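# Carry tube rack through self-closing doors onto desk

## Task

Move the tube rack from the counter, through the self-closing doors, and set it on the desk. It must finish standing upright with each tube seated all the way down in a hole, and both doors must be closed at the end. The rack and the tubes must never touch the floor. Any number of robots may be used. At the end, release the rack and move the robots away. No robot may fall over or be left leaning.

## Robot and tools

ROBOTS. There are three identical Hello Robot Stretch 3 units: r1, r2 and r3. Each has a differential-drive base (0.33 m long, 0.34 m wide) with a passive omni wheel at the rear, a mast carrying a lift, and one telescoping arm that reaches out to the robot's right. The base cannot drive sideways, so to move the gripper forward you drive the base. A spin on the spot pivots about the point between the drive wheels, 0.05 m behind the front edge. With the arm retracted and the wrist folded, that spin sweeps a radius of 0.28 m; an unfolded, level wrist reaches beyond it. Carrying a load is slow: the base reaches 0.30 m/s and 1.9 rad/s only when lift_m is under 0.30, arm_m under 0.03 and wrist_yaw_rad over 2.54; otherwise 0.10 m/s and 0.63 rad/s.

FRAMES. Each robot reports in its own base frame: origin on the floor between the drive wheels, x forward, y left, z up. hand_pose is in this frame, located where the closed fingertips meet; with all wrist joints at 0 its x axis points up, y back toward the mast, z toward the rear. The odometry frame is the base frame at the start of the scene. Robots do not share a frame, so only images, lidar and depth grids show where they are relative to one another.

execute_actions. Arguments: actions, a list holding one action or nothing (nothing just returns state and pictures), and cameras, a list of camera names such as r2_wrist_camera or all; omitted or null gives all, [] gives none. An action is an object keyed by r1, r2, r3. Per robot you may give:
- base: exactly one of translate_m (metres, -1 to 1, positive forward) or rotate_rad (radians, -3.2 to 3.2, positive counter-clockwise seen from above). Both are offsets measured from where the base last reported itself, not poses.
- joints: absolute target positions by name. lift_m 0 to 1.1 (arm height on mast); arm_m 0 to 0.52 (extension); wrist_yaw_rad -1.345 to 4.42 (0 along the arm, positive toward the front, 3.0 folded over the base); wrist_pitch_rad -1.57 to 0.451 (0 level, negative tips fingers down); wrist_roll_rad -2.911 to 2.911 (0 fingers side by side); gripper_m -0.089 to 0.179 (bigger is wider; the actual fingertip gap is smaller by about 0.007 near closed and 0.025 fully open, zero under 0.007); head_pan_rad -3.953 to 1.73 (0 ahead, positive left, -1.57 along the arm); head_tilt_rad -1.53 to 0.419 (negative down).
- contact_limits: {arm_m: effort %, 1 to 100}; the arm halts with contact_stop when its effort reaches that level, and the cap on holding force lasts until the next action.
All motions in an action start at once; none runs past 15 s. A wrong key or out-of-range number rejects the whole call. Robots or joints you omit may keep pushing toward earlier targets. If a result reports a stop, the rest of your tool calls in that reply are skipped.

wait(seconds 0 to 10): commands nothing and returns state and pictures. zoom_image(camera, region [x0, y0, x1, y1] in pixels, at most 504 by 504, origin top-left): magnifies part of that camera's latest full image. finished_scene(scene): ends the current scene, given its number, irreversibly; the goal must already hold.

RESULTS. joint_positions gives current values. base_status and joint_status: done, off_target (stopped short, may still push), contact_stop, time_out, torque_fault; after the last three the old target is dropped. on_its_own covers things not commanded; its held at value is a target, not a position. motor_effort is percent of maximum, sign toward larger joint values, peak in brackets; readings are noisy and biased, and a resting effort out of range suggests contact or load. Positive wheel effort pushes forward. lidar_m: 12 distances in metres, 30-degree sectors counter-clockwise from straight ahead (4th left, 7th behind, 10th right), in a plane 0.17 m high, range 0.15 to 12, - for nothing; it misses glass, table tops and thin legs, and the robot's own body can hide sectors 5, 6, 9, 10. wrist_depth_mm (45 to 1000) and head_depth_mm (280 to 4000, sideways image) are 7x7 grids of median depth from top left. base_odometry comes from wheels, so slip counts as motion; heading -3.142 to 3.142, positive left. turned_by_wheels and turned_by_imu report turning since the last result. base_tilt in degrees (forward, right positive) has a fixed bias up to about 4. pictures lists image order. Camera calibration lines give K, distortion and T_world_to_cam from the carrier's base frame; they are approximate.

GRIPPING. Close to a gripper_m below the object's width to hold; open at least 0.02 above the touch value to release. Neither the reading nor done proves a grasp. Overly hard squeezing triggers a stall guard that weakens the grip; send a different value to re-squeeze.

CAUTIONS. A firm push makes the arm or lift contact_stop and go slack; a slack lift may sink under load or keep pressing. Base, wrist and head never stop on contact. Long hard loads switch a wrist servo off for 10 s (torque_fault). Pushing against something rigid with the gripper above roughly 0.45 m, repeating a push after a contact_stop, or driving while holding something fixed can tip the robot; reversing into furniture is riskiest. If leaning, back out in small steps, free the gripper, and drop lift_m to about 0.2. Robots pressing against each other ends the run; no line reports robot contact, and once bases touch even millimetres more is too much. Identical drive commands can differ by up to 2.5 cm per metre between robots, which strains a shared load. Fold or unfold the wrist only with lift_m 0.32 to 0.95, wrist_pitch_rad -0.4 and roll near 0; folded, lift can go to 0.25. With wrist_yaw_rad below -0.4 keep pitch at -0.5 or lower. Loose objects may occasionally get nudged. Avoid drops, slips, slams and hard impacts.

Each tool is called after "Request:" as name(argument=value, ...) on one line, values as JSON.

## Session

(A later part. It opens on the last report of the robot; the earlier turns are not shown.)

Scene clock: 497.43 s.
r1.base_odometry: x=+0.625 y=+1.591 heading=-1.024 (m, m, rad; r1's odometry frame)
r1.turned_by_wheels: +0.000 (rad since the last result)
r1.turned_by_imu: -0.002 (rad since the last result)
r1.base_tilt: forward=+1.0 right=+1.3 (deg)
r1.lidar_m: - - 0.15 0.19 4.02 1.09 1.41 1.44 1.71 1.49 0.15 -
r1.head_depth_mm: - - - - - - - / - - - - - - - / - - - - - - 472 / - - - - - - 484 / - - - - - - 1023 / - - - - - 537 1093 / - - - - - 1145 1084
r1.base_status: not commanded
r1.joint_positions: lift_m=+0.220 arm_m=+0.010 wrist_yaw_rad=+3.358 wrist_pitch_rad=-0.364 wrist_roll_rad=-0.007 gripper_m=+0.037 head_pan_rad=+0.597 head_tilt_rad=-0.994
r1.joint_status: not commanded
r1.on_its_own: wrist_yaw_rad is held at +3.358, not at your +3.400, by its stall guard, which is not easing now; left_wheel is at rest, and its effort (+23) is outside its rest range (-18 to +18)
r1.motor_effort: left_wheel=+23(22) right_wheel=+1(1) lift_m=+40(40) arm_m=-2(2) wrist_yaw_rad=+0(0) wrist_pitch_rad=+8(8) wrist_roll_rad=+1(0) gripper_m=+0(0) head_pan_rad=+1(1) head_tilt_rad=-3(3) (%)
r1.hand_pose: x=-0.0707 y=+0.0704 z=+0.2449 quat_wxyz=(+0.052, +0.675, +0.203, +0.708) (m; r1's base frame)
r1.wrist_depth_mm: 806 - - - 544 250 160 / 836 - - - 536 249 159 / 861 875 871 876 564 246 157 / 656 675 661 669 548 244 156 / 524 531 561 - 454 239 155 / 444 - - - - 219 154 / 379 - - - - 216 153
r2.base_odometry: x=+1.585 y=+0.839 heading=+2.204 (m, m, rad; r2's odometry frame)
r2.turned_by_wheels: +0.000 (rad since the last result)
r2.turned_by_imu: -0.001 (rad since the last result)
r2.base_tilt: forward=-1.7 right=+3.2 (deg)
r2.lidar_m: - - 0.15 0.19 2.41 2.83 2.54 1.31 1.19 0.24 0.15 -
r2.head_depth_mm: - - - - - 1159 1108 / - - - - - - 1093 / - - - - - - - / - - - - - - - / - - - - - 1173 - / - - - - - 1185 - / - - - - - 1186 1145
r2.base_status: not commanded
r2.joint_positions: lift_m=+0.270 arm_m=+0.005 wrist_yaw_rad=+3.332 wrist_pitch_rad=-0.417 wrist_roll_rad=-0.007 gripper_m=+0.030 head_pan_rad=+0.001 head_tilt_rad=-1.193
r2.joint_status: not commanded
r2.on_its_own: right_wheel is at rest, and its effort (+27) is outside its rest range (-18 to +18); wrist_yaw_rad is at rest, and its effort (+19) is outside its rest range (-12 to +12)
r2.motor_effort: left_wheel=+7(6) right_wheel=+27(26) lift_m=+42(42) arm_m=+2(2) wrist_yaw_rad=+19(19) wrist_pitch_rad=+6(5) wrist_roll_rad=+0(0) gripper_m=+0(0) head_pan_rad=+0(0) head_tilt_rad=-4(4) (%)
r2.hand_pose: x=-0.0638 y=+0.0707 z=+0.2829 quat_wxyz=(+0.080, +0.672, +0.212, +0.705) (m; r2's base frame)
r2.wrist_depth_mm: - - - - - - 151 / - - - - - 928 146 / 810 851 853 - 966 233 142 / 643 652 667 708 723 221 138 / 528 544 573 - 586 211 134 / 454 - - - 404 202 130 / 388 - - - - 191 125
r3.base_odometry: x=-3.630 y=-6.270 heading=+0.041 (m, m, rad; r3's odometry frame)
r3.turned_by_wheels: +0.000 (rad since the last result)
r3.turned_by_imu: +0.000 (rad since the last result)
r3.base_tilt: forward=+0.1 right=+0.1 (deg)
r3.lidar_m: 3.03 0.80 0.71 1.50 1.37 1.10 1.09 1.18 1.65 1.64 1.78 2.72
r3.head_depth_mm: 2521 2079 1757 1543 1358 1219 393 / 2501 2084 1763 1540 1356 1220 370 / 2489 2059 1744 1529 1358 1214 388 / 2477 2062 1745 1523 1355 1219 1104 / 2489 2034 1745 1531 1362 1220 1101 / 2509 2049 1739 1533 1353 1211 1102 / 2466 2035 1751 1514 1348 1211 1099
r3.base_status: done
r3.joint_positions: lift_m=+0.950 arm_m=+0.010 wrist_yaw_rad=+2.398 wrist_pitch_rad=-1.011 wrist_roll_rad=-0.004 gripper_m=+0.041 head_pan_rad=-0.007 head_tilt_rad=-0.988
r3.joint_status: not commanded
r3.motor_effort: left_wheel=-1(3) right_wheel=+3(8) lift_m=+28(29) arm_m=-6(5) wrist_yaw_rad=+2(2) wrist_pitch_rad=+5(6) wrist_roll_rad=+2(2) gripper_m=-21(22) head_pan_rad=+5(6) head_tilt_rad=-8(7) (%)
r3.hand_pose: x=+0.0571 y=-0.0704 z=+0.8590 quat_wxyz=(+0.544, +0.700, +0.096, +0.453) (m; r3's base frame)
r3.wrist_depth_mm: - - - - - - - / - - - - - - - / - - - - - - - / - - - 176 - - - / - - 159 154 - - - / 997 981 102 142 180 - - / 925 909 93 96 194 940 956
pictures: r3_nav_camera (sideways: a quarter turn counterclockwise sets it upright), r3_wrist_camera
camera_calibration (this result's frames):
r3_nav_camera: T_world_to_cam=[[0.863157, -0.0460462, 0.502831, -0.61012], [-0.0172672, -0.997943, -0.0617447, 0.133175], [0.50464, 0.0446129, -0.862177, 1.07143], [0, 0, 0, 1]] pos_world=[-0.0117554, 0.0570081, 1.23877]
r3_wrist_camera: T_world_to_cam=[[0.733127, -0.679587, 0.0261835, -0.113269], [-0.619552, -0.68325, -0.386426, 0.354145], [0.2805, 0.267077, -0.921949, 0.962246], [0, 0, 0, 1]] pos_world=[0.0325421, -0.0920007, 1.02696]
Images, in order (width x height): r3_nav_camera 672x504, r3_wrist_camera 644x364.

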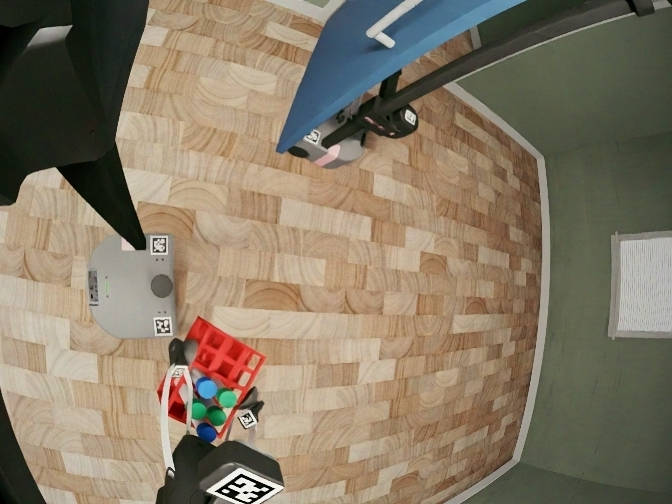

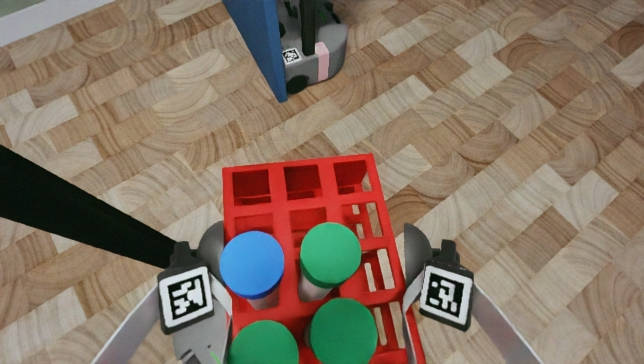

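Request:
execute_actions(actions=[{"r3":{"base":{"translate_m":1}}}], cameras=[])

Request:
execute_actions(actions=[{"r3":{"base":{"translate_m":0.4}}}], cameras=[])

Request:
execute_actions(actions=[{"r3":{"base":{"rotate_rad":1.66}}}], cameras=[])

Request:
execute_actions(actions=[{"r3":{"base":{"translate_m":0.9}}}], cameras=["r3_nav_camera"])

Scene clock: 509.07 s.
r1.base_odometry: x=+0.625 y=+1.591 heading=-1.024 (m, m, rad; r1's odometry frame)
r1.turned_by_wheels: +0.000 (rad since the last result)
r1.turned_by_imu: -0.002 (rad since the last result)
r1.base_tilt: forward=+1.0 right=+1.3 (deg)
r1.lidar_m: - - 0.15 0.19 4.01 1.09 1.41 1.44 1.70 1.49 0.15 -
r1.head_depth_mm: - - - - - - - / - - - - - - - / - - - - - - 471 / - - - - - - 484 / - - - - - - 1024 / - - - - - 536 1091 / - - - - - 1144 1083
r1.base_status: not commanded
r1.joint_positions: lift_m=+0.220 arm_m=+0.010 wrist_yaw_rad=+3.358 wrist_pitch_rad=-0.364 wrist_roll_rad=-0.007 gripper_m=+0.037 head_pan_rad=+0.597 head_tilt_rad=-0.994
r1.joint_status: not commanded
r1.on_its_own: wrist_yaw_rad is held at +3.358, not at your +3.400, by its stall guard, which is not easing now; left_wheel is at rest, and its effort (+23) is outside its rest range (-18 to +18)
r1.motor_effort: left_wheel=+23(22) right_wheel=+1(1) lift_m=+40(40) arm_m=-2(2) wrist_yaw_rad=+0(0) wrist_pitch_rad=+8(8) wrist_roll_rad=+0(1) gripper_m=+1(0) head_pan_rad=+2(2) head_tilt_rad=-4(3) (%)
r1.hand_pose: x=-0.0707 y=+0.0704 z=+0.2449 quat_wxyz=(+0.052, +0.675, +0.203, +0.708) (m; r1's base frame)
r1.wrist_depth_mm: 837 - - - 551 253 160 / 842 - - - 540 248 158 / 876 879 870 853 568 247 157 / 668 666 661 660 552 241 156 / 534 527 560 - 455 241 155 / 443 - - - - 220 154 / 382 - - - - 215 152
r2.base_odometry: x=+1.585 y=+0.839 heading=+2.204 (m, m, rad; r2's odometry frame)
r2.turned_by_wheels: +0.000 (rad since the last result)
r2.turned_by_imu: -0.001 (rad since the last result)
r2.base_tilt: forward=-1.6 right=+3.2 (deg)
r2.lidar_m: - - 0.15 0.19 2.41 0.62 2.55 1.31 1.18 0.24 0.15 -
r2.head_depth_mm: - - - - - 1158 1106 / - - - - - - 1092 / - - - - - - - / - - - - - - - / - - - - - 1172 - / - - - - - 1185 - / - - - - - 1183 1148
r2.base_status: not commanded
r2.joint_positions: lift_m=+0.270 arm_m=+0.005 wrist_yaw_rad=+3.332 wrist_pitch_rad=-0.417 wrist_roll_rad=-0.007 gripper_m=+0.030 head_pan_rad=+0.001 head_tilt_rad=-1.193
r2.joint_status: not commanded
r2.on_its_own: right_wheel is at rest, and its effort (+26) is outside its rest range (-18 to +18); wrist_yaw_rad is at rest, and its effort (+19) is outside its rest range (-12 to +12)
r2.motor_effort: left_wheel=+7(7) right_wheel=+26(26) lift_m=+42(42) arm_m=+2(2) wrist_yaw_rad=+19(19) wrist_pitch_rad=+6(6) wrist_roll_rad=+0(0) gripper_m=+0(0) head_pan_rad=+0(1) head_tilt_rad=-4(4) (%)
r2.hand_pose: x=-0.0638 y=+0.0707 z=+0.2829 quat_wxyz=(+0.080, +0.672, +0.212, +0.705) (m; r2's base frame)
r2.wrist_depth_mm: - - - - - - 150 / - 630 808 - - - 146 / 580 576 685 - 915 233 142 / 616 633 661 689 708 219 138 / 538 554 561 - 589 212 133 / 455 - - - 404 201 129 / 393 - - - - 193 126
r3.base_odometry: x=-2.631 y=-6.230 heading=+0.041 (m, m, rad; r3's odometry frame)
r3.turned_by_wheels: +0.000 (rad since the last result)
r3.turned_by_imu: +0.000 (rad since the last result)
r3.base_tilt: forward=+0.1 right=+0.0 (deg)
r3.lidar_m: 2.06 1.72 1.43 1.21 0.73 2.10 2.07 2.23 1.78 1.77 1.91 2.08
r3.head_depth_mm: 1885 2038 1753 1539 1359 1218 392 / 1903 2058 1774 1538 1361 1223 371 / 1919 2061 1757 1532 1356 1219 388 / 1935 2057 1754 1529 1359 1219 1105 / 1961 2055 1753 1526 1357 1218 1099 / 1993 2069 1738 1519 1348 1214 1100 / 1999 2044 1740 1518 1353 1216 1103
r3.base_status: done
r3.joint_positions: lift_m=+0.950 arm_m=+0.010 wrist_yaw_rad=+2.398 wrist_pitch_rad=-1.011 wrist_roll_rad=-0.004 gripper_m=+0.041 head_pan_rad=-0.007 head_tilt_rad=-0.988
r3.joint_status: not commanded
r3.motor_effort: left_wheel=-1(3) right_wheel=+3(9) lift_m=+28(28) arm_m=-6(5) wrist_yaw_rad=+2(2) wrist_pitch_rad=+5(6) wrist_roll_rad=+2(2) gripper_m=-21(21) head_pan_rad=+5(3) head_tilt_rad=-8(7) (%)
r3.hand_pose: x=+0.0571 y=-0.0704 z=+0.8590 quat_wxyz=(+0.544, +0.700, +0.096, +0.453) (m; r3's base frame)
r3.wrist_depth_mm: - - - - - - - / - - - - - - - / - - - - - - - / 947 - - 175 - - - / 885 - 159 154 - - - / 942 982 102 142 180 - - / 919 911 93 96 194 948 965
pictures: none
No camera images: the call's "cameras" was empty. Leave "cameras" out to get every camera's image.

Scene clock: 514.03 s.
r1.base_odometry: x=+0.625 y=+1.591 heading=-1.024 (m, m, rad; r1's odometry frame)
r1.turned_by_wheels: +0.000 (rad since the last result)
r1.turned_by_imu: -0.001 (rad since the last result)
r1.base_tilt: forward=+0.9 right=+1.4 (deg)
r1.lidar_m: - - 0.15 0.19 4.02 1.10 1.41 1.44 1.70 1.49 0.15 -
r1.head_depth_mm: - - - - - - - / - - - - - - - / - - - - - - 472 / - - - - - - 484 / - - - - - - 1021 / - - - - - 536 1087 / - - - - - 1145 1089
r1.base_status: not commanded
r1.joint_positions: lift_m=+0.220 arm_m=+0.010 wrist_yaw_rad=+3.358 wrist_pitch_rad=-0.364 wrist_roll_rad=-0.007 gripper_m=+0.037 head_pan_rad=+0.597 head_tilt_rad=-0.994
r1.joint_status: not commanded
r1.on_its_own: wrist_yaw_rad is held at +3.358, not at your +3.400, by its stall guard, which is not easing now; left_wheel is at rest, and its effort (+22) is outside its rest range (-18 to +18)
r1.motor_effort: left_wheel=+22(23) right_wheel=+1(1) lift_m=+40(40) arm_m=-2(2) wrist_yaw_rad=+0(0) wrist_pitch_rad=+8(8) wrist_roll_rad=+1(1) gripper_m=+0(1) head_pan_rad=+1(2) head_tilt_rad=-4(3) (%)
r1.hand_pose: x=-0.0707 y=+0.0704 z=+0.2449 quat_wxyz=(+0.052, +0.675, +0.203, +0.708) (m; r1's base frame)
r1.wrist_depth_mm: 818 - - - 552 252 160 / 836 - - - 536 247 159 / 884 885 869 878 572 245 157 / 665 665 668 664 546 243 156 / 527 527 560 - 456 240 155 / 448 - - - - 220 153 / 381 - - - - 216 153
r2.base_odometry: x=+1.585 y=+0.839 heading=+2.204 (m, m, rad; r2's odometry frame)
r2.turned_by_wheels: +0.000 (rad since the last result)
r2.turned_by_imu: +0.000 (rad since the last result)
r2.base_tilt: forward=-1.7 right=+3.2 (deg)
r2.lidar_m: - - 0.15 0.19 2.41 0.89 2.55 1.31 1.19 0.24 0.15 -
r2.head_depth_mm: - - - - - 1161 1107 / - - - - - - 1093 / - - - - - - - / - - - - - - - / - - - - - 1179 - / - - - - - 1191 - / - - - - - 1184 1148
r2.base_status: not commanded
r2.joint_positions: lift_m=+0.270 arm_m=+0.005 wrist_yaw_rad=+3.332 wrist_pitch_rad=-0.417 wrist_roll_rad=-0.007 gripper_m=+0.030 head_pan_rad=+0.001 head_tilt_rad=-1.193
r2.joint_status: not commanded
r2.on_its_own: right_wheel is at rest, and its effort (+27) is outside its rest range (-18 to +18); wrist_yaw_rad is at rest, and its effort (+19) is outside its rest range (-12 to +12)
r2.motor_effort: left_wheel=+7(7) right_wheel=+27(26) lift_m=+42(42) arm_m=+2(2) wrist_yaw_rad=+19(19) wrist_pitch_rad=+5(6) wrist_roll_rad=+0(0) gripper_m=+1(1) head_pan_rad=+0(1) head_tilt_rad=-4(3) (%)
r2.hand_pose: x=-0.0638 y=+0.0707 z=+0.2829 quat_wxyz=(+0.080, +0.672, +0.212, +0.705) (m; r2's base frame)
r2.wrist_depth_mm: - - - - - - 151 / 847 - - - - - 146 / 734 827 865 - 937 235 142 / 646 656 672 706 718 220 137 / 519 544 575 - 586 212 133 / 462 - - - 405 201 129 / 393 - - - - 192 126
r3.base_odometry: x=-2.231 y=-6.213 heading=+0.041 (m, m, rad; r3's odometry frame)
r3.turned_by_wheels: +0.000 (rad since the last result)
r3.turned_by_imu: +0.000 (rad since the last result)
r3.base_tilt: forward=+0.1 right=+0.0 (deg)
r3.lidar_m: 1.67 1.66 1.33 1.30 1.16 0.92 2.47 2.30 1.84 1.82 1.98 1.69
r3.head_depth_mm: 1518 1790 1770 1535 1355 1225 392 / 1539 1807 1747 1531 1364 1221 370 / 1544 1820 1758 1543 1356 1217 388 / 1570 1851 1753 1539 1356 1220 1104 / 1573 1865 1759 1523 1358 1215 1102 / 1597 1877 1747 1536 1351 1219 1103 / 1608 1902 1740 1518 1350 1215 1103
r3.base_status: done
r3.joint_positions: lift_m=+0.950 arm_m=+0.010 wrist_yaw_rad=+2.398 wrist_pitch_rad=-1.011 wrist_roll_rad=-0.004 gripper_m=+0.041 head_pan_rad=-0.007 head_tilt_rad=-0.988
r3.joint_status: not commanded
r3.motor_effort: left_wheel=-2(2) right_wheel=+2(9) lift_m=+28(28) arm_m=-5(5) wrist_yaw_rad=+2(2) wrist_pitch_rad=+6(6) wrist_roll_rad=+2(2) gripper_m=-21(21) head_pan_rad=+4(5) head_tilt_rad=-8(8) (%)
r3.hand_pose: x=+0.0571 y=-0.0704 z=+0.8590 quat_wxyz=(+0.544, +0.700, +0.096, +0.453) (m; r3's base frame)
r3.wrist_depth_mm: - - - - - - - / - - - - - - - / - - - - - - - / - - - 176 - - - / - - 160 154 - - - / - 981 102 142 180 - - / 925 923 93 96 195 930 977
pictures: none
No camera images: the call's "cameras" was empty. Leave "cameras" out to get every camera's image.

Scene clock: 517.60 s.
r1.base_odometry: x=+0.625 y=+1.591 heading=-1.024 (m, m, rad; r1's odometry frame)
r1.turned_by_wheels: +0.000 (rad since the last result)
r1.turned_by_imu: -0.001 (rad since the last result)
r1.base_tilt: forward=+0.9 right=+1.3 (deg)
r1.lidar_m: - - 0.15 0.19 4.03 1.10 1.41 1.44 1.71 1.49 0.15 -
r1.head_depth_mm: - - - - - - - / - - - - - - - / - - - - - - 472 / - - - - - - 484 / - - - - - - 1027 / - - - - - 537 1088 / - - - - - 1148 1083
r1.base_status: not commanded
r1.joint_positions: lift_m=+0.220 arm_m=+0.010 wrist_yaw_rad=+3.358 wrist_pitch_rad=-0.364 wrist_roll_rad=-0.007 gripper_m=+0.037 head_pan_rad=+0.597 head_tilt_rad=-0.994
r1.joint_status: not commanded
r1.on_its_own: wrist_yaw_rad is held at +3.358, not at your +3.400, by its stall guard, which is not easing now; left_wheel is at rest, and its effort (+22) is outside its rest range (-18 to +18)
r1.motor_effort: left_wheel=+22(23) right_wheel=+1(1) lift_m=+40(40) arm_m=-2(2) wrist_yaw_rad=+0(0) wrist_pitch_rad=+8(8) wrist_roll_rad=+1(1) gripper_m=+0(0) head_pan_rad=+1(1) head_tilt_rad=-4(3) (%)
r1.hand_pose: x=-0.0707 y=+0.0704 z=+0.2449 quat_wxyz=(+0.052, +0.675, +0.203, +0.708) (m; r1's base frame)
r1.wrist_depth_mm: 829 - - - 546 252 160 / 822 - - - 536 248 158 / 846 883 854 884 570 245 157 / 664 652 671 657 543 241 155 / 536 527 549 - 454 239 155 / 442 - - - - 220 153 / 381 - - - - 217 153
r2.base_odometry: x=+1.585 y=+0.839 heading=+2.204 (m, m, rad; r2's odometry frame)
r2.turned_by_wheels: +0.000 (rad since the last result)
r2.turned_by_imu: +0.000 (rad since the last result)
r2.base_tilt: forward=-1.7 right=+3.2 (deg)
r2.lidar_m: - - 0.15 0.19 2.41 0.99 2.55 1.30 1.19 0.24 0.15 -
r2.head_depth_mm: - - - - - 1160 1109 / - - - - - - 1093 / - - - - - - - / - - - - - - - / - - - - - 1177 - / - - - - - 1186 - / - - - - - 1183 1147
r2.base_status: not commanded
r2.joint_positions: lift_m=+0.270 arm_m=+0.005 wrist_yaw_rad=+3.332 wrist_pitch_rad=-0.417 wrist_roll_rad=-0.007 gripper_m=+0.030 head_pan_rad=+0.001 head_tilt_rad=-1.193
r2.joint_status: not commanded
r2.on_its_own: right_wheel is at rest, and its effort (+26) is outside its rest range (-18 to +18); wrist_yaw_rad is at rest, and its effort (+19) is outside its rest range (-12 to +12)
r2.motor_effort: left_wheel=+7(7) right_wheel=+26(26) lift_m=+42(42) arm_m=+2(2) wrist_yaw_rad=+19(19) wrist_pitch_rad=+6(6) wrist_roll_rad=+0(0) gripper_m=+1(0) head_pan_rad=+0(0) head_tilt_rad=-4(3) (%)
r2.hand_pose: x=-0.0638 y=+0.0707 z=+0.2829 quat_wxyz=(+0.080, +0.672, +0.212, +0.705) (m; r2's base frame)
r2.wrist_depth_mm: - - - - - - 151 / - - - - - - 146 / 780 824 853 - 936 234 141 / 649 660 675 704 725 223 137 / 532 547 583 - 592 211 133 / 450 - - - 407 203 129 / 391 - - - - 191 125
r3.base_odometry: x=-2.231 y=-6.213 heading=+1.701 (m, m, rad; r3's odometry frame)
r3.turned_by_wheels: +1.660 (rad since the last result)
r3.turned_by_imu: +1.642 (rad since the last result)
r3.base_tilt: forward=+0.1 right=+0.0 (deg)
r3.lidar_m: 1.35 1.02 0.92 2.47 2.15 1.82 1.82 1.98 1.67 1.67 1.56 1.30
r3.head_depth_mm: 1161 1363 1632 1539 1373 1221 393 / 2359 1456 1658 1538 1360 1217 370 / 2467 2064 1762 1531 1362 1218 387 / 2494 2046 1747 1537 1355 1222 1099 / 2489 2056 1742 1522 1349 1218 1108 / 2442 2056 1753 1526 1356 1214 1098 / 2486 1991 1699 1519 1350 1213 1104
r3.base_status: done
r3.joint_positions: lift_m=+0.950 arm_m=+0.010 wrist_yaw_rad=+2.398 wrist_pitch_rad=-1.011 wrist_roll_rad=-0.004 gripper_m=+0.041 head_pan_rad=-0.007 head_tilt_rad=-0.988
r3.joint_status: not commanded
r3.motor_effort: left_wheel=-1(5) right_wheel=+3(8) lift_m=+29(28) arm_m=-6(6) wrist_yaw_rad=+2(2) wrist_pitch_rad=+5(5) wrist_roll_rad=+2(2) gripper_m=-21(21) head_pan_rad=+3(3) head_tilt_rad=-8(8) (%)
r3.hand_pose: x=+0.0571 y=-0.0704 z=+0.8590 quat_wxyz=(+0.544, +0.700, +0.096, +0.453) (m; r3's base frame)
r3.wrist_depth_mm: - - - - - - - / - - - - - - - / - - - - - - - / - - - 176 - - - / - - 159 154 - - - / 989 - 102 142 181 991 - / 917 915 93 96 195 972 943
pictures: none
No camera images: the call's "cameras" was empty. Leave "cameras" out to get every camera's image.

Scene clock: 527.53 s.
r1.base_odometry: x=+0.625 y=+1.591 heading=-1.024 (m, m, rad; r1's odometry frame)
r1.turned_by_wheels: +0.000 (rad since the last result)
r1.turned_by_imu: -0.002 (rad since the last result)
r1.base_tilt: forward=+1.0 right=+1.3 (deg)
r1.lidar_m: - - 0.15 0.19 4.05 1.10 1.41 1.44 1.71 1.49 0.15 -
r1.head_depth_mm: - - - - - - - / - - - - - - - / - - - - - - 472 / - - - - - - 485 / - - - - - - 1025 / - - - - - 536 1090 / - - - - - 1148 1087
r1.base_status: not commanded
r1.joint_positions: lift_m=+0.220 arm_m=+0.010 wrist_yaw_rad=+3.358 wrist_pitch_rad=-0.364 wrist_roll_rad=-0.007 gripper_m=+0.037 head_pan_rad=+0.597 head_tilt_rad=-0.994
r1.joint_status: not commanded
r1.on_its_own: wrist_yaw_rad is held at +3.358, not at your +3.400, by its stall guard, which is not easing now; left_wheel is at rest, and its effort (+22) is outside its rest range (-18 to +18)
r1.motor_effort: left_wheel=+22(23) right_wheel=+1(1) lift_m=+40(40) arm_m=-2(2) wrist_yaw_rad=+1(0) wrist_pitch_rad=+8(8) wrist_roll_rad=+1(1) gripper_m=+1(0) head_pan_rad=+2(2) head_tilt_rad=-3(4) (%)
r1.hand_pose: x=-0.0707 y=+0.0704 z=+0.2449 quat_wxyz=(+0.052, +0.675, +0.203, +0.708) (m; r1's base frame)
r1.wrist_depth_mm: 829 - - - 551 252 161 / 843 - - - 536 249 158 / 869 874 864 867 564 244 157 / 663 663 666 655 541 243 156 / 538 536 551 - 456 238 154 / 439 - - - - 219 154 / 383 - - - - 216 153
r2.base_odometry: x=+1.585 y=+0.839 heading=+2.204 (m, m, rad; r2's odometry frame)
r2.turned_by_wheels: +0.000 (rad since the last result)
r2.turned_by_imu: -0.001 (rad since the last result)
r2.base_tilt: forward=-1.6 right=+3.3 (deg)
r2.lidar_m: - - 0.15 0.19 2.41 2.84 2.55 0.58 1.19 0.24 0.15 -
r2.head_depth_mm: - - - - - 1160 1108 / - - - - - - 1092 / - - - - - - - / - - - - - - - / - - - - - 1177 - / - - - - - 1188 - / - - - - - 1183 1149
r2.base_status: not commanded
r2.joint_positions: lift_m=+0.270 arm_m=+0.005 wrist_yaw_rad=+3.332 wrist_pitch_rad=-0.417 wrist_roll_rad=-0.007 gripper_m=+0.030 head_pan_rad=+0.001 head_tilt_rad=-1.193
r2.joint_status: not commanded
r2.on_its_own: right_wheel is at rest, and its effort (+26) is outside its rest range (-18 to +18); wrist_yaw_rad is at rest, and its effort (+19) is outside its rest range (-12 to +12)
r2.motor_effort: left_wheel=+6(7) right_wheel=+26(26) lift_m=+42(42) arm_m=+2(2) wrist_yaw_rad=+19(19) wrist_pitch_rad=+6(6) wrist_roll_rad=+0(1) gripper_m=+0(0) head_pan_rad=+0(0) head_tilt_rad=-4(5) (%)
r2.hand_pose: x=-0.0638 y=+0.0707 z=+0.2829 quat_wxyz=(+0.080, +0.672, +0.212, +0.705) (m; r2's base frame)
r2.wrist_depth_mm: - - - - - - 152 / - - - - - - 146 / 811 851 837 - 959 232 142 / 659 664 671 718 718 222 137 / 541 544 578 - 597 210 134 / 449 - - - 408 202 130 / 397 - - - - 191 126
r3.base_odometry: x=-2.348 y=-5.321 heading=+1.700 (m, m, rad; r3's odometry frame)
r3.turned_by_wheels: +0.000 (rad since the last result)
r3.turned_by_imu: +0.000 (rad since the last result)
r3.base_tilt: forward=+0.1 right=+0.0 (deg)
r3.lidar_m: 2.18 0.74 0.68 0.69 0.85 2.70 2.69 2.22 1.87 0.95 0.51 0.50
r3.head_depth_mm: 1897 2015 1769 1530 1047 1171 393 / 1895 1958 1765 1531 1357 1225 370 / 2512 2015 1761 1528 1353 1222 388 / 2490 2058 1760 1522 1357 1218 1106 / 2498 2063 1740 1525 1356 1209 1104 / 2480 2047 1736 1522 1347 1213 1104 / 2344 2029 1740 1527 1346 1215 1099
r3.base_status: done
r3.joint_positions: lift_m=+0.950 arm_m=+0.010 wrist_yaw_rad=+2.398 wrist_pitch_rad=-1.011 wrist_roll_rad=-0.004 gripper_m=+0.041 head_pan_rad=-0.007 head_tilt_rad=-0.988
r3.joint_status: not commanded
r3.motor_effort: left_wheel=-2(3) right_wheel=+2(9) lift_m=+28(28) arm_m=-5(5) wrist_yaw_rad=+2(2) wrist_pitch_rad=+5(6) wrist_roll_rad=+2(2) gripper_m=-21(21) head_pan_rad=+4(4) head_tilt_rad=-8(8) (%)
r3.hand_pose: x=+0.0571 y=-0.0704 z=+0.8590 quat_wxyz=(+0.544, +0.700, +0.096, +0.453) (m; r3's base frame)
r3.wrist_depth_mm: 700 788 898 - - - - / 717 918 - - - - - / 851 - - - - - - / 951 965 - 176 - - - / - - 159 154 - - - / 967 958 102 142 180 705 476 / 932 916 93 96 195 751 535
pictures: r3_nav_camera (sideways: a quarter turn counterclockwise sets it upright)
camera_calibration (this result's frames):
r3_nav_camera: T_world_to_cam=[[0.863203, -0.0460438, 0.502754, -0.610019], [-0.0172696, -0.997943, -0.0617438, 0.133174], [0.504562, 0.044615, -0.862222, 1.07149], [0, 0, 0, 1]] pos_world=[-0.0117613, 0.0570081, 1.23877]
Images, in order (width x height): r3_nav_camera 672x504.

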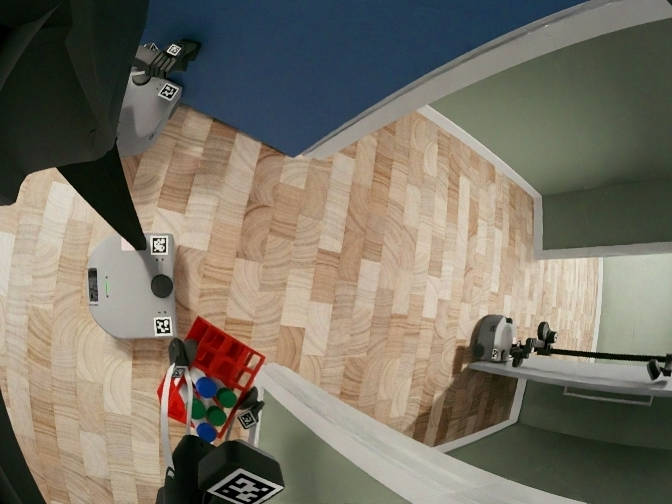

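Request:
execute_actions(actions=[{"r3":{"base":{"translate_m":1}}}], cameras=["r3_nav_camera"])

Scene clock: 539.03 s.
r1.base_odometry: x=+0.625 y=+1.591 heading=-1.024 (m, m, rad; r1's odometry frame)
r1.turned_by_wheels: +0.000 (rad since the last result)
r1.turned_by_imu: -0.002 (rad since the last result)
r1.base_tilt: forward=+0.9 right=+1.3 (deg)
r1.lidar_m: - - 0.15 0.19 4.03 1.09 1.41 1.44 1.11 1.11 0.15 -
r1.head_depth_mm: - - - - - - - / - - - - - - - / - - - - - - 471 / - - - - - - 484 / - - - - - - 1024 / - - - - - 537 1089 / - - - - - 1143 1087
r1.base_status: not commanded
r1.joint_positions: lift_m=+0.220 arm_m=+0.010 wrist_yaw_rad=+3.358 wrist_pitch_rad=-0.364 wrist_roll_rad=-0.007 gripper_m=+0.037 head_pan_rad=+0.597 head_tilt_rad=-0.994
r1.joint_status: not commanded
r1.on_its_own: wrist_yaw_rad is held at +3.358, not at your +3.400, by its stall guard, which is not easing now; left_wheel is at rest, and its effort (+22) is outside its rest range (-18 to +18)
r1.motor_effort: left_wheel=+22(23) right_wheel=+1(1) lift_m=+40(40) arm_m=-2(2) wrist_yaw_rad=+0(0) wrist_pitch_rad=+8(8) wrist_roll_rad=+1(1) gripper_m=+0(0) head_pan_rad=+1(2) head_tilt_rad=-3(3) (%)
r1.hand_pose: x=-0.0707 y=+0.0704 z=+0.2449 quat_wxyz=(+0.052, +0.675, +0.203, +0.708) (m; r1's base frame)
r1.wrist_depth_mm: 838 - - - 550 253 161 / 863 - - - 536 249 158 / 867 859 860 878 566 246 157 / 665 661 669 666 545 242 156 / 544 528 553 - 454 240 155 / 450 - - - - 221 154 / 383 - - - - 217 153
r2.base_odometry: x=+1.585 y=+0.839 heading=+2.204 (m, m, rad; r2's odometry frame)
r2.turned_by_wheels: +0.000 (rad since the last result)
r2.turned_by_imu: -0.001 (rad since the last result)
r2.base_tilt: forward=-1.7 right=+3.2 (deg)
r2.lidar_m: - - 0.15 0.19 2.41 2.84 2.54 1.31 1.19 0.24 0.15 -
r2.head_depth_mm: - - - - - 1165 1107 / - - - - - - 1092 / - - - - - - - / - - - - - - - / - - - - - 1176 - / - - - - - 1188 - / - - - - - 1184 1143
r2.base_status: not commanded
r2.joint_positions: lift_m=+0.270 arm_m=+0.005 wrist_yaw_rad=+3.332 wrist_pitch_rad=-0.417 wrist_roll_rad=-0.007 gripper_m=+0.030 head_pan_rad=+0.001 head_tilt_rad=-1.193
r2.joint_status: not commanded
r2.on_its_own: right_wheel is at rest, and its effort (+25) is outside its rest range (-18 to +18); wrist_yaw_rad is at rest, and its effort (+18) is outside its rest range (-12 to +12)
r2.motor_effort: left_wheel=+7(7) right_wheel=+25(26) lift_m=+42(42) arm_m=+2(2) wrist_yaw_rad=+18(19) wrist_pitch_rad=+6(5) wrist_roll_rad=+0(1) gripper_m=+0(1) head_pan_rad=-1(1) head_tilt_rad=-4(4) (%)
r2.hand_pose: x=-0.0638 y=+0.0707 z=+0.2829 quat_wxyz=(+0.080, +0.672, +0.212, +0.705) (m; r2's base frame)
r2.wrist_depth_mm: - - - - - - 152 / - - - - - - 147 / 827 836 867 - 918 234 143 / 646 659 682 719 731 222 137 / 530 550 584 - 586 212 134 / 456 - - - 407 202 129 / 394 - - - - 191 125
r3.base_odometry: x=-2.477 y=-4.329 heading=+1.700 (m, m, rad; r3's odometry frame)
r3.turned_by_wheels: +0.000 (rad since the last result)
r3.turned_by_imu: +0.000 (rad since the last result)
r3.base_tilt: forward=+0.1 right=+0.0 (deg)
r3.lidar_m: 1.85 1.23 1.04 0.92 0.68 0.79 3.63 0.62 0.78 1.05 1.18 1.00
r3.head_depth_mm: 2499 2017 1454 1424 1362 1220 393 / 2486 2058 1753 1477 1358 1215 370 / 2510 2060 1770 1530 1356 1219 388 / 2495 2056 1767 1524 1350 1210 1106 / 1745 1961 1745 1532 1349 1218 1105 / 1771 1999 1757 1524 1355 1211 1103 / 1810 1984 1744 1531 1349 1215 1099
r3.base_status: done
r3.joint_positions: lift_m=+0.950 arm_m=+0.010 wrist_yaw_rad=+2.398 wrist_pitch_rad=-1.011 wrist_roll_rad=-0.004 gripper_m=+0.041 head_pan_rad=-0.007 head_tilt_rad=-0.988
r3.joint_status: not commanded
r3.motor_effort: left_wheel=-1(3) right_wheel=+1(7) lift_m=+28(28) arm_m=-5(6) wrist_yaw_rad=+2(2) wrist_pitch_rad=+6(6) wrist_roll_rad=+2(2) gripper_m=-21(21) head_pan_rad=+3(5) head_tilt_rad=-7(8) (%)
r3.hand_pose: x=+0.0571 y=-0.0704 z=+0.8590 quat_wxyz=(+0.544, +0.700, +0.096, +0.453) (m; r3's base frame)
r3.wrist_depth_mm: - - - - - - - / - - - - - - - / - - - - - - - / - - - 175 - - 978 / 870 - 159 154 - - - / 964 975 102 142 180 - - / 922 934 93 96 196 939 965
pictures: r3_nav_camera (sideways: a quarter turn counterclockwise sets it upright)
camera_calibration (this result's frames):
r3_nav_camera: T_world_to_cam=[[0.863204, -0.0460434, 0.502751, -0.610015], [-0.0172693, -0.997943, -0.0617438, 0.133174], [0.504559, 0.0446154, -0.862224, 1.07149], [0, 0, 0, 1]] pos_world=[-0.0117616, 0.0570081, 1.23877]
Images, in order (width x height): r3_nav_camera 672x504.

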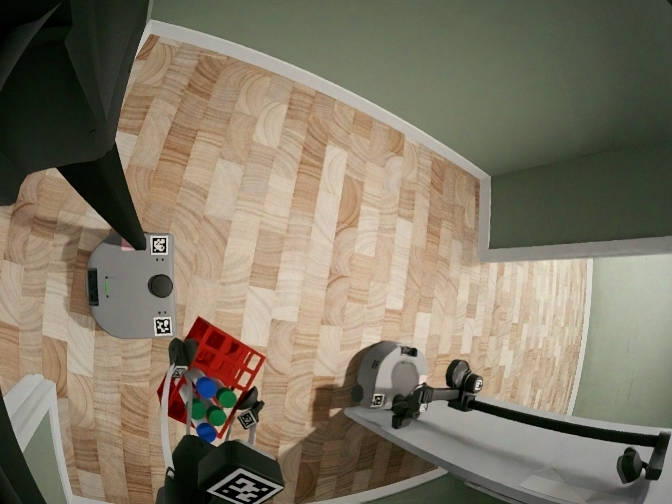

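Request:
execute_actions(actions=[{"r3":{"base":{"rotate_rad":0.08}}}], cameras=[])

Request:
execute_actions(actions=[{"r3":{"base":{"translate_m":1}},"r2":{"base":{"translate_m":-1}}}], cameras=["r2_nav_camera"])

Request:
execute_actions(actions=[{"r3":{"base":{"translate_m":0.35}},"r2":{"base":{"translate_m":-0.4}}}], cameras=["r2_nav_camera","r3_nav_camera"])

Scene clock: 540.77 s.
r1.base_odometry: x=+0.625 y=+1.591 heading=-1.024 (m, m, rad; r1's odometry frame)
r1.turned_by_wheels: +0.000 (rad since the last result)
r1.turned_by_imu: +0.000 (rad since the last result)
r1.base_tilt: forward=+1.0 right=+1.3 (deg)
r1.lidar_m: - - 0.15 0.19 4.03 1.09 1.41 1.44 1.11 1.11 0.15 -
r1.head_depth_mm: - - - - - - - / - - - - - - - / - - - - - - 472 / - - - - - - 485 / - - - - - - 1028 / - - - - - 536 1098 / - - - - - 1145 1088
r1.base_status: not commanded
r1.joint_positions: lift_m=+0.220 arm_m=+0.010 wrist_yaw_rad=+3.358 wrist_pitch_rad=-0.364 wrist_roll_rad=-0.007 gripper_m=+0.037 head_pan_rad=+0.597 head_tilt_rad=-0.994
r1.joint_status: not commanded
r1.on_its_own: wrist_yaw_rad is held at +3.358, not at your +3.400, by its stall guard, which is not easing now; left_wheel is at rest, and its effort (+22) is outside its rest range (-18 to +18)
r1.motor_effort: left_wheel=+22(23) right_wheel=+1(1) lift_m=+40(40) arm_m=-2(2) wrist_yaw_rad=+0(1) wrist_pitch_rad=+8(8) wrist_roll_rad=+1(0) gripper_m=+0(1) head_pan_rad=+2(1) head_tilt_rad=-3(4) (%)
r1.hand_pose: x=-0.0707 y=+0.0704 z=+0.2449 quat_wxyz=(+0.052, +0.675, +0.203, +0.708) (m; r1's base frame)
r1.wrist_depth_mm: 821 - - - 555 252 160 / 830 - - - 535 250 158 / 860 889 854 874 566 246 158 / 663 652 661 652 553 243 156 / 541 533 547 - 459 239 154 / 449 - - - - 220 154 / 386 - - - - 217 153
r2.base_odometry: x=+1.585 y=+0.839 heading=+2.204 (m, m, rad; r2's odometry frame)
r2.turned_by_wheels: +0.000 (rad since the last result)
r2.turned_by_imu: +0.000 (rad since the last result)
r2.base_tilt: forward=-1.6 right=+3.3 (deg)
r2.lidar_m: - - 0.15 0.19 2.41 2.84 2.55 1.31 1.19 0.24 0.15 -
r2.head_depth_mm: - - - - - 1159 1105 / - - - - - - 1095 / - - - - - - - / - - - - - - - / - - - - - 1176 - / - - - - - 1185 - / - - - - - 1182 1147
r2.base_status: not commanded
r2.joint_positions: lift_m=+0.270 arm_m=+0.005 wrist_yaw_rad=+3.332 wrist_pitch_rad=-0.417 wrist_roll_rad=-0.007 gripper_m=+0.030 head_pan_rad=+0.001 head_tilt_rad=-1.193
r2.joint_status: not commanded
r2.on_its_own: right_wheel is at rest, and its effort (+26) is outside its rest range (-18 to +18); wrist_yaw_rad is at rest, and its effort (+19) is outside its rest range (-12 to +12)
r2.motor_effort: left_wheel=+7(7) right_wheel=+26(27) lift_m=+42(42) arm_m=+2(2) wrist_yaw_rad=+19(18) wrist_pitch_rad=+5(6) wrist_roll_rad=+0(1) gripper_m=+0(0) head_pan_rad=+0(0) head_tilt_rad=-4(3) (%)
r2.hand_pose: x=-0.0638 y=+0.0707 z=+0.2829 quat_wxyz=(+0.080, +0.672, +0.212, +0.705) (m; r2's base frame)
r2.wrist_depth_mm: - - - - - - 151 / - - - - - - 146 / 813 836 871 - 954 233 142 / 642 650 681 686 715 222 138 / 535 541 576 - 583 213 133 / 451 - - - 404 202 129 / 396 - - - - 191 126
r3.base_odometry: x=-2.477 y=-4.329 heading=+1.780 (m, m, rad; r3's odometry frame)
r3.turned_by_wheels: +0.080 (rad since the last result)
r3.turned_by_imu: +0.079 (rad since the last result)
r3.base_tilt: forward=+0.1 right=+0.1 (deg)
r3.lidar_m: 1.85 1.18 1.03 0.80 0.69 0.98 3.64 0.62 0.89 1.05 1.01 1.00
r3.head_depth_mm: 2498 2058 1521 1424 1354 1224 393 / 2500 2089 1764 1508 1358 1224 370 / 2498 2059 1744 1532 1355 1219 388 / 1780 1983 1762 1529 1354 1215 1103 / 1793 1997 1753 1529 1358 1219 1103 / 1839 2024 1743 1523 1350 1211 1099 / 1757 1895 1749 1518 1344 1216 1101
r3.base_status: done
r3.joint_positions: lift_m=+0.950 arm_m=+0.010 wrist_yaw_rad=+2.398 wrist_pitch_rad=-1.011 wrist_roll_rad=-0.004 gripper_m=+0.041 head_pan_rad=-0.007 head_tilt_rad=-0.988
r3.joint_status: not commanded
r3.motor_effort: left_wheel=-1(5) right_wheel=+3(8) lift_m=+28(28) arm_m=-6(5) wrist_yaw_rad=+2(2) wrist_pitch_rad=+6(6) wrist_roll_rad=+2(2) gripper_m=-21(21) head_pan_rad=+4(4) head_tilt_rad=-7(7) (%)
r3.hand_pose: x=+0.0571 y=-0.0704 z=+0.8589 quat_wxyz=(+0.544, +0.700, +0.096, +0.453) (m; r3's base frame)
r3.wrist_depth_mm: - - - - - - - / - - - - - - - / - - - - - - - / - - - 176 - - - / 894 - 159 153 - - 964 / 957 981 102 142 180 993 - / 916 905 94 96 195 950 984
pictures: none
No camera images: the call's "cameras" was empty. Leave "cameras" out to get every camera's image.

Scene clock: 551.73 s.
r1.base_odometry: x=+0.625 y=+1.591 heading=-1.024 (m, m, rad; r1's odometry frame)
r1.turned_by_wheels: +0.000 (rad since the last result)
r1.turned_by_imu: -0.002 (rad since the last result)
r1.base_tilt: forward=+1.0 right=+1.4 (deg)
r1.lidar_m: - - 0.15 0.19 4.05 1.10 0.64 0.64 1.68 1.49 0.15 -
r1.head_depth_mm: - - - - - - - / - - - - - - - / - - - - - - 472 / - - - - - - 483 / - - - - - - 1025 / - - - - - 535 1093 / - - - - - 1143 1087
r1.base_status: not commanded
r1.joint_positions: lift_m=+0.220 arm_m=+0.010 wrist_yaw_rad=+3.358 wrist_pitch_rad=-0.364 wrist_roll_rad=-0.007 gripper_m=+0.037 head_pan_rad=+0.597 head_tilt_rad=-0.994
r1.joint_status: not commanded
r1.on_its_own: wrist_yaw_rad is held at +3.358, not at your +3.400, by its stall guard, which is not easing now; left_wheel is at rest, and its effort (+22) is outside its rest range (-18 to +18)
r1.motor_effort: left_wheel=+22(22) right_wheel=+1(1) lift_m=+40(40) arm_m=-2(2) wrist_yaw_rad=+0(0) wrist_pitch_rad=+8(8) wrist_roll_rad=+0(1) gripper_m=+0(0) head_pan_rad=+2(2) head_tilt_rad=-3(3) (%)
r1.hand_pose: x=-0.0707 y=+0.0704 z=+0.2449 quat_wxyz=(+0.052, +0.675, +0.203, +0.708) (m; r1's base frame)
r1.wrist_depth_mm: 828 - - - 549 252 160 / 838 - - - 533 249 159 / 858 886 857 881 563 246 158 / 655 664 654 664 548 242 156 / 523 535 552 - 455 240 155 / 441 - - - - 220 154 / 384 - - - - 216 153
r2.base_odometry: x=+2.177 y=+0.033 heading=+2.204 (m, m, rad; r2's odometry frame)
r2.turned_by_wheels: +0.000 (rad since the last result)
r2.turned_by_imu: -0.006 (rad since the last result)
r2.base_tilt: forward=-1.6 right=+3.2 (deg)
r2.lidar_m: 2.10 2.58 2.47 2.21 2.21 1.75 1.57 1.58 1.03 0.91 0.93 1.12
r2.head_depth_mm: 1635 1507 1414 1321 1242 1172 1103 / 1633 1512 1412 1326 1241 - 1094 / 1636 1526 1416 1335 1250 - - / 1651 1528 1429 1333 1250 - - / 1663 1541 1430 1337 1254 1205 - / 1663 1548 1437 1343 1256 1199 - / 1673 1552 1439 1350 1263 1191 1150
r2.base_status: done
r2.joint_positions: lift_m=+0.270 arm_m=+0.005 wrist_yaw_rad=+3.349 wrist_pitch_rad=-0.417 wrist_roll_rad=-0.007 gripper_m=+0.030 head_pan_rad=-0.006 head_tilt_rad=-1.198
r2.joint_status: not commanded
r2.motor_effort: left_wheel=+0(13) right_wheel=-1(17) lift_m=+42(42) arm_m=+2(2) wrist_yaw_rad=+1(18) wrist_pitch_rad=+5(5) wrist_roll_rad=+0(0) gripper_m=+0(0) head_pan_rad=+3(5) head_tilt_rad=-1(4) (%)
r2.hand_pose: x=-0.0674 y=+0.0700 z=+0.2829 quat_wxyz=(+0.074, +0.670, +0.218, +0.706) (m; r2's base frame)
r2.wrist_depth_mm: - - - - - - - / - - - - - - - / 827 828 894 884 920 997 - / 646 655 676 687 719 743 770 / 525 534 572 - 595 594 626 / 456 - - - 508 500 521 / 398 - - - - 434 443
r3.base_odometry: x=-2.685 y=-3.351 heading=+1.780 (m, m, rad; r3's odometry frame)
r3.turned_by_wheels: +0.000 (rad since the last result)
r3.turned_by_imu: +0.000 (rad since the last result)
r3.base_tilt: forward=+0.1 right=+0.0 (deg)
r3.lidar_m: 0.85 0.85 0.75 0.75 0.88 1.37 1.45 1.52 0.74 0.64 0.85 4.07
r3.head_depth_mm: 2480 2067 1761 1536 1363 1224 393 / 2500 2069 1753 1539 1357 1222 370 / 2293 2017 1725 1535 1365 1223 388 / 791 933 1133 1441 1358 1209 1105 / 825 972 1191 1449 1354 1215 1103 / 847 1008 1240 1477 1354 1213 1103 / 873 1045 1304 1493 1349 1212 1101
r3.base_status: done
r3.joint_positions: lift_m=+0.950 arm_m=+0.010 wrist_yaw_rad=+2.398 wrist_pitch_rad=-1.011 wrist_roll_rad=-0.004 gripper_m=+0.041 head_pan_rad=-0.007 head_tilt_rad=-0.988
r3.joint_status: not commanded
r3.motor_effort: left_wheel=-2(3) right_wheel=+3(10) lift_m=+29(28) arm_m=-6(5) wrist_yaw_rad=+1(2) wrist_pitch_rad=+6(6) wrist_roll_rad=+2(2) gripper_m=-21(21) head_pan_rad=+4(3) head_tilt_rad=-7(7) (%)
r3.hand_pose: x=+0.0571 y=-0.0704 z=+0.8589 quat_wxyz=(+0.544, +0.700, +0.096, +0.453) (m; r3's base frame)
r3.wrist_depth_mm: 747 842 969 - - 882 756 / 853 999 - - - 960 - / - - - - - - - / - - - 176 - - - / - - 158 154 - - - / 966 962 102 142 180 - - / 923 922 93 96 195 953 960
pictures: r2_nav_camera (sideways: a quarter turn counterclockwise sets it upright)
camera_calibration (this result's frames):
r2_nav_camera: T_world_to_cam=[[0.921381, -0.0342106, 0.387151, -0.468736], [-0.0408965, -0.999122, 0.00904217, 0.0419734], [0.386502, -0.0241644, -0.921972, 1.15494], [0, 0, 0, 1]] pos_world=[-0.0127863, 0.0538093, 1.24592]
Images, in order (width x height): r2_nav_camera 672x504.

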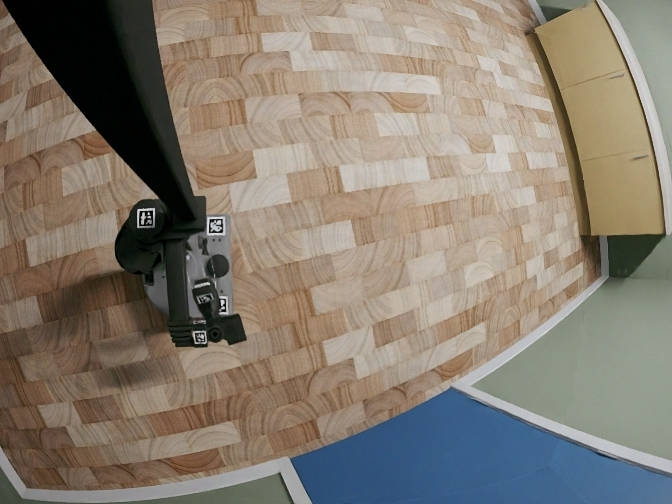

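Scene clock: 556.20 s.
r1.base_odometry: x=+0.625 y=+1.591 heading=-1.024 (m, m, rad; r1's odometry frame)
r1.turned_by_wheels: +0.000 (rad since the last result)
r1.turned_by_imu: -0.001 (rad since the last result)
r1.base_tilt: forward=+1.0 right=+1.4 (deg)
r1.lidar_m: - - 0.15 0.19 4.04 1.10 0.76 1.44 1.68 1.49 0.15 -
r1.head_depth_mm: - - - - - - - / - - - - - - - / - - - - - - 472 / - - - - - - 484 / - - - - - - 1025 / - - - - - 536 1091 / - - - - - 1140 1088
r1.base_status: not commanded
r1.joint_positions: lift_m=+0.220 arm_m=+0.010 wrist_yaw_rad=+3.358 wrist_pitch_rad=-0.364 wrist_roll_rad=-0.007 gripper_m=+0.037 head_pan_rad=+0.597 head_tilt_rad=-0.994
r1.joint_status: not commanded
r1.on_its_own: wrist_yaw_rad is held at +3.358, not at your +3.400, by its stall guard, which is not easing now; left_wheel is at rest, and its effort (+23) is outside its rest range (-18 to +18)
r1.motor_effort: left_wheel=+23(23) right_wheel=+1(1) lift_m=+40(40) arm_m=-2(2) wrist_yaw_rad=+0(0) wrist_pitch_rad=+8(8) wrist_roll_rad=+1(1) gripper_m=+0(0) head_pan_rad=+1(1) head_tilt_rad=-3(4) (%)
r1.hand_pose: x=-0.0707 y=+0.0704 z=+0.2449 quat_wxyz=(+0.052, +0.675, +0.203, +0.708) (m; r1's base frame)
r1.wrist_depth_mm: 821 - - - 547 253 160 / 836 - - - 530 250 159 / 844 858 884 871 574 245 157 / 656 664 649 663 552 240 155 / 541 532 550 - 456 241 155 / 448 - - - - 221 153 / 381 - - - - 216 152
r2.base_odometry: x=+2.413 y=-0.289 heading=+2.204 (m, m, rad; r2's odometry frame)
r2.turned_by_wheels: +0.000 (rad since the last result)
r2.turned_by_imu: -0.003 (rad since the last result)
r2.base_tilt: forward=-1.6 right=+3.2 (deg)
r2.lidar_m: 2.25 2.98 2.39 2.13 2.14 1.31 1.18 1.18 1.11 1.00 1.00 1.21
r2.head_depth_mm: 1627 1516 1413 1316 1240 1168 1107 / 1635 1526 1413 1319 1247 - 1095 / 1644 1526 1420 1327 1253 - - / 1652 1520 1426 1333 1251 - - / 1656 1536 1429 1335 1261 1205 - / 1668 1537 1431 1346 1258 1199 - / 1671 1551 1445 1349 1267 1191 1145
r2.base_status: done
r2.joint_positions: lift_m=+0.270 arm_m=+0.005 wrist_yaw_rad=+3.349 wrist_pitch_rad=-0.417 wrist_roll_rad=-0.007 gripper_m=+0.030 head_pan_rad=-0.006 head_tilt_rad=-1.198
r2.joint_status: not commanded
r2.motor_effort: left_wheel=+0(7) right_wheel=-1(9) lift_m=+42(42) arm_m=+2(2) wrist_yaw_rad=+1(1) wrist_pitch_rad=+5(6) wrist_roll_rad=+0(0) gripper_m=+1(0) head_pan_rad=+3(2) head_tilt_rad=-2(1) (%)
r2.hand_pose: x=-0.0674 y=+0.0700 z=+0.2829 quat_wxyz=(+0.074, +0.670, +0.218, +0.706) (m; r2's base frame)
r2.wrist_depth_mm: - - - - - - - / - - - - - - - / 809 829 855 890 919 945 976 / 639 662 682 674 714 740 749 / 525 545 574 - 587 602 612 / 451 - - - 513 492 509 / 394 - - - - 430 442
r3.base_odometry: x=-2.757 y=-3.009 heading=+1.780 (m, m, rad; r3's odometry frame)
r3.turned_by_wheels: +0.000 (rad since the last result)
r3.turned_by_imu: +0.000 (rad since the last result)
r3.base_tilt: forward=+0.1 right=+0.0 (deg)
r3.lidar_m: 0.51 0.61 0.65 0.65 0.76 1.37 1.79 1.63 0.69 0.82 0.96 3.74
r3.head_depth_mm: 2507 2083 1773 1539 1361 1222 393 / 2346 2066 1750 1538 1351 1220 371 / 448 540 680 1452 1336 1218 388 / 465 547 665 849 1143 1219 1105 / 484 573 699 899 1254 1219 1104 / 497 592 730 949 1288 1212 1103 / 512 611 756 999 1311 1213 1105
r3.base_status: done
r3.joint_positions: lift_m=+0.950 arm_m=+0.010 wrist_yaw_rad=+2.398 wrist_pitch_rad=-1.011 wrist_roll_rad=-0.004 gripper_m=+0.041 head_pan_rad=-0.007 head_tilt_rad=-0.988
r3.joint_status: not commanded
r3.motor_effort: left_wheel=-1(3) right_wheel=+2(7) lift_m=+28(28) arm_m=-6(5) wrist_yaw_rad=+2(2) wrist_pitch_rad=+6(6) wrist_roll_rad=+2(2) gripper_m=-21(21) head_pan_rad=+5(4) head_tilt_rad=-7(7) (%)
r3.hand_pose: x=+0.0571 y=-0.0704 z=+0.8589 quat_wxyz=(+0.544, +0.700, +0.096, +0.453) (m; r3's base frame)
r3.wrist_depth_mm: 657 747 866 980 703 509 424 / 745 868 - - 787 562 - / 854 - - - 888 720 - / - - - 176 - - - / - - 159 154 - - - / 965 982 102 142 179 - - / 910 928 93 96 195 958 962
pictures: r2_nav_camera (sideways: a quarter turn counterclockwise sets it upright), r3_nav_camera (sideways: a quarter turn counterclockwise sets it upright)
camera_calibration (this result's frames):
r2_nav_camera: T_world_to_cam=[[0.921216, -0.0342095, 0.387543, -0.469245], [-0.0409003, -0.999122, 0.00902731, 0.0419928], [0.386895, -0.0241667, -0.921807, 1.15472], [0, 0, 0, 1]] pos_world=[-0.0127625, 0.0538092, 1.24591]
r3_nav_camera: T_world_to_cam=[[0.863212, -0.0460425, 0.502738, -0.609999], [-0.0172692, -0.997943, -0.0617436, 0.133174], [0.504547, 0.0446159, -0.862231, 1.0715], [0, 0, 0, 1]] pos_world=[-0.0117625, 0.0570081, 1.23877]
Images, in order (width x height): r2_nav_camera 672x504, r3_nav_camera 672x504.

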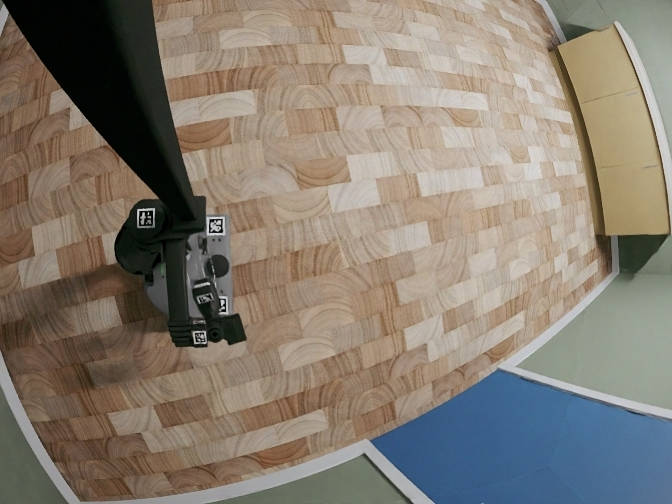

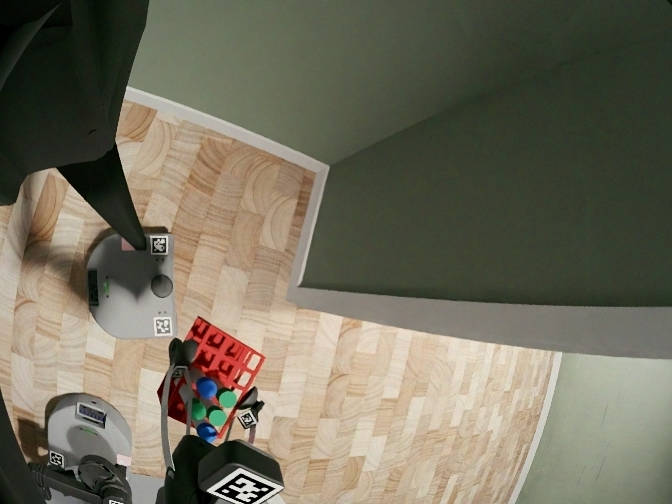

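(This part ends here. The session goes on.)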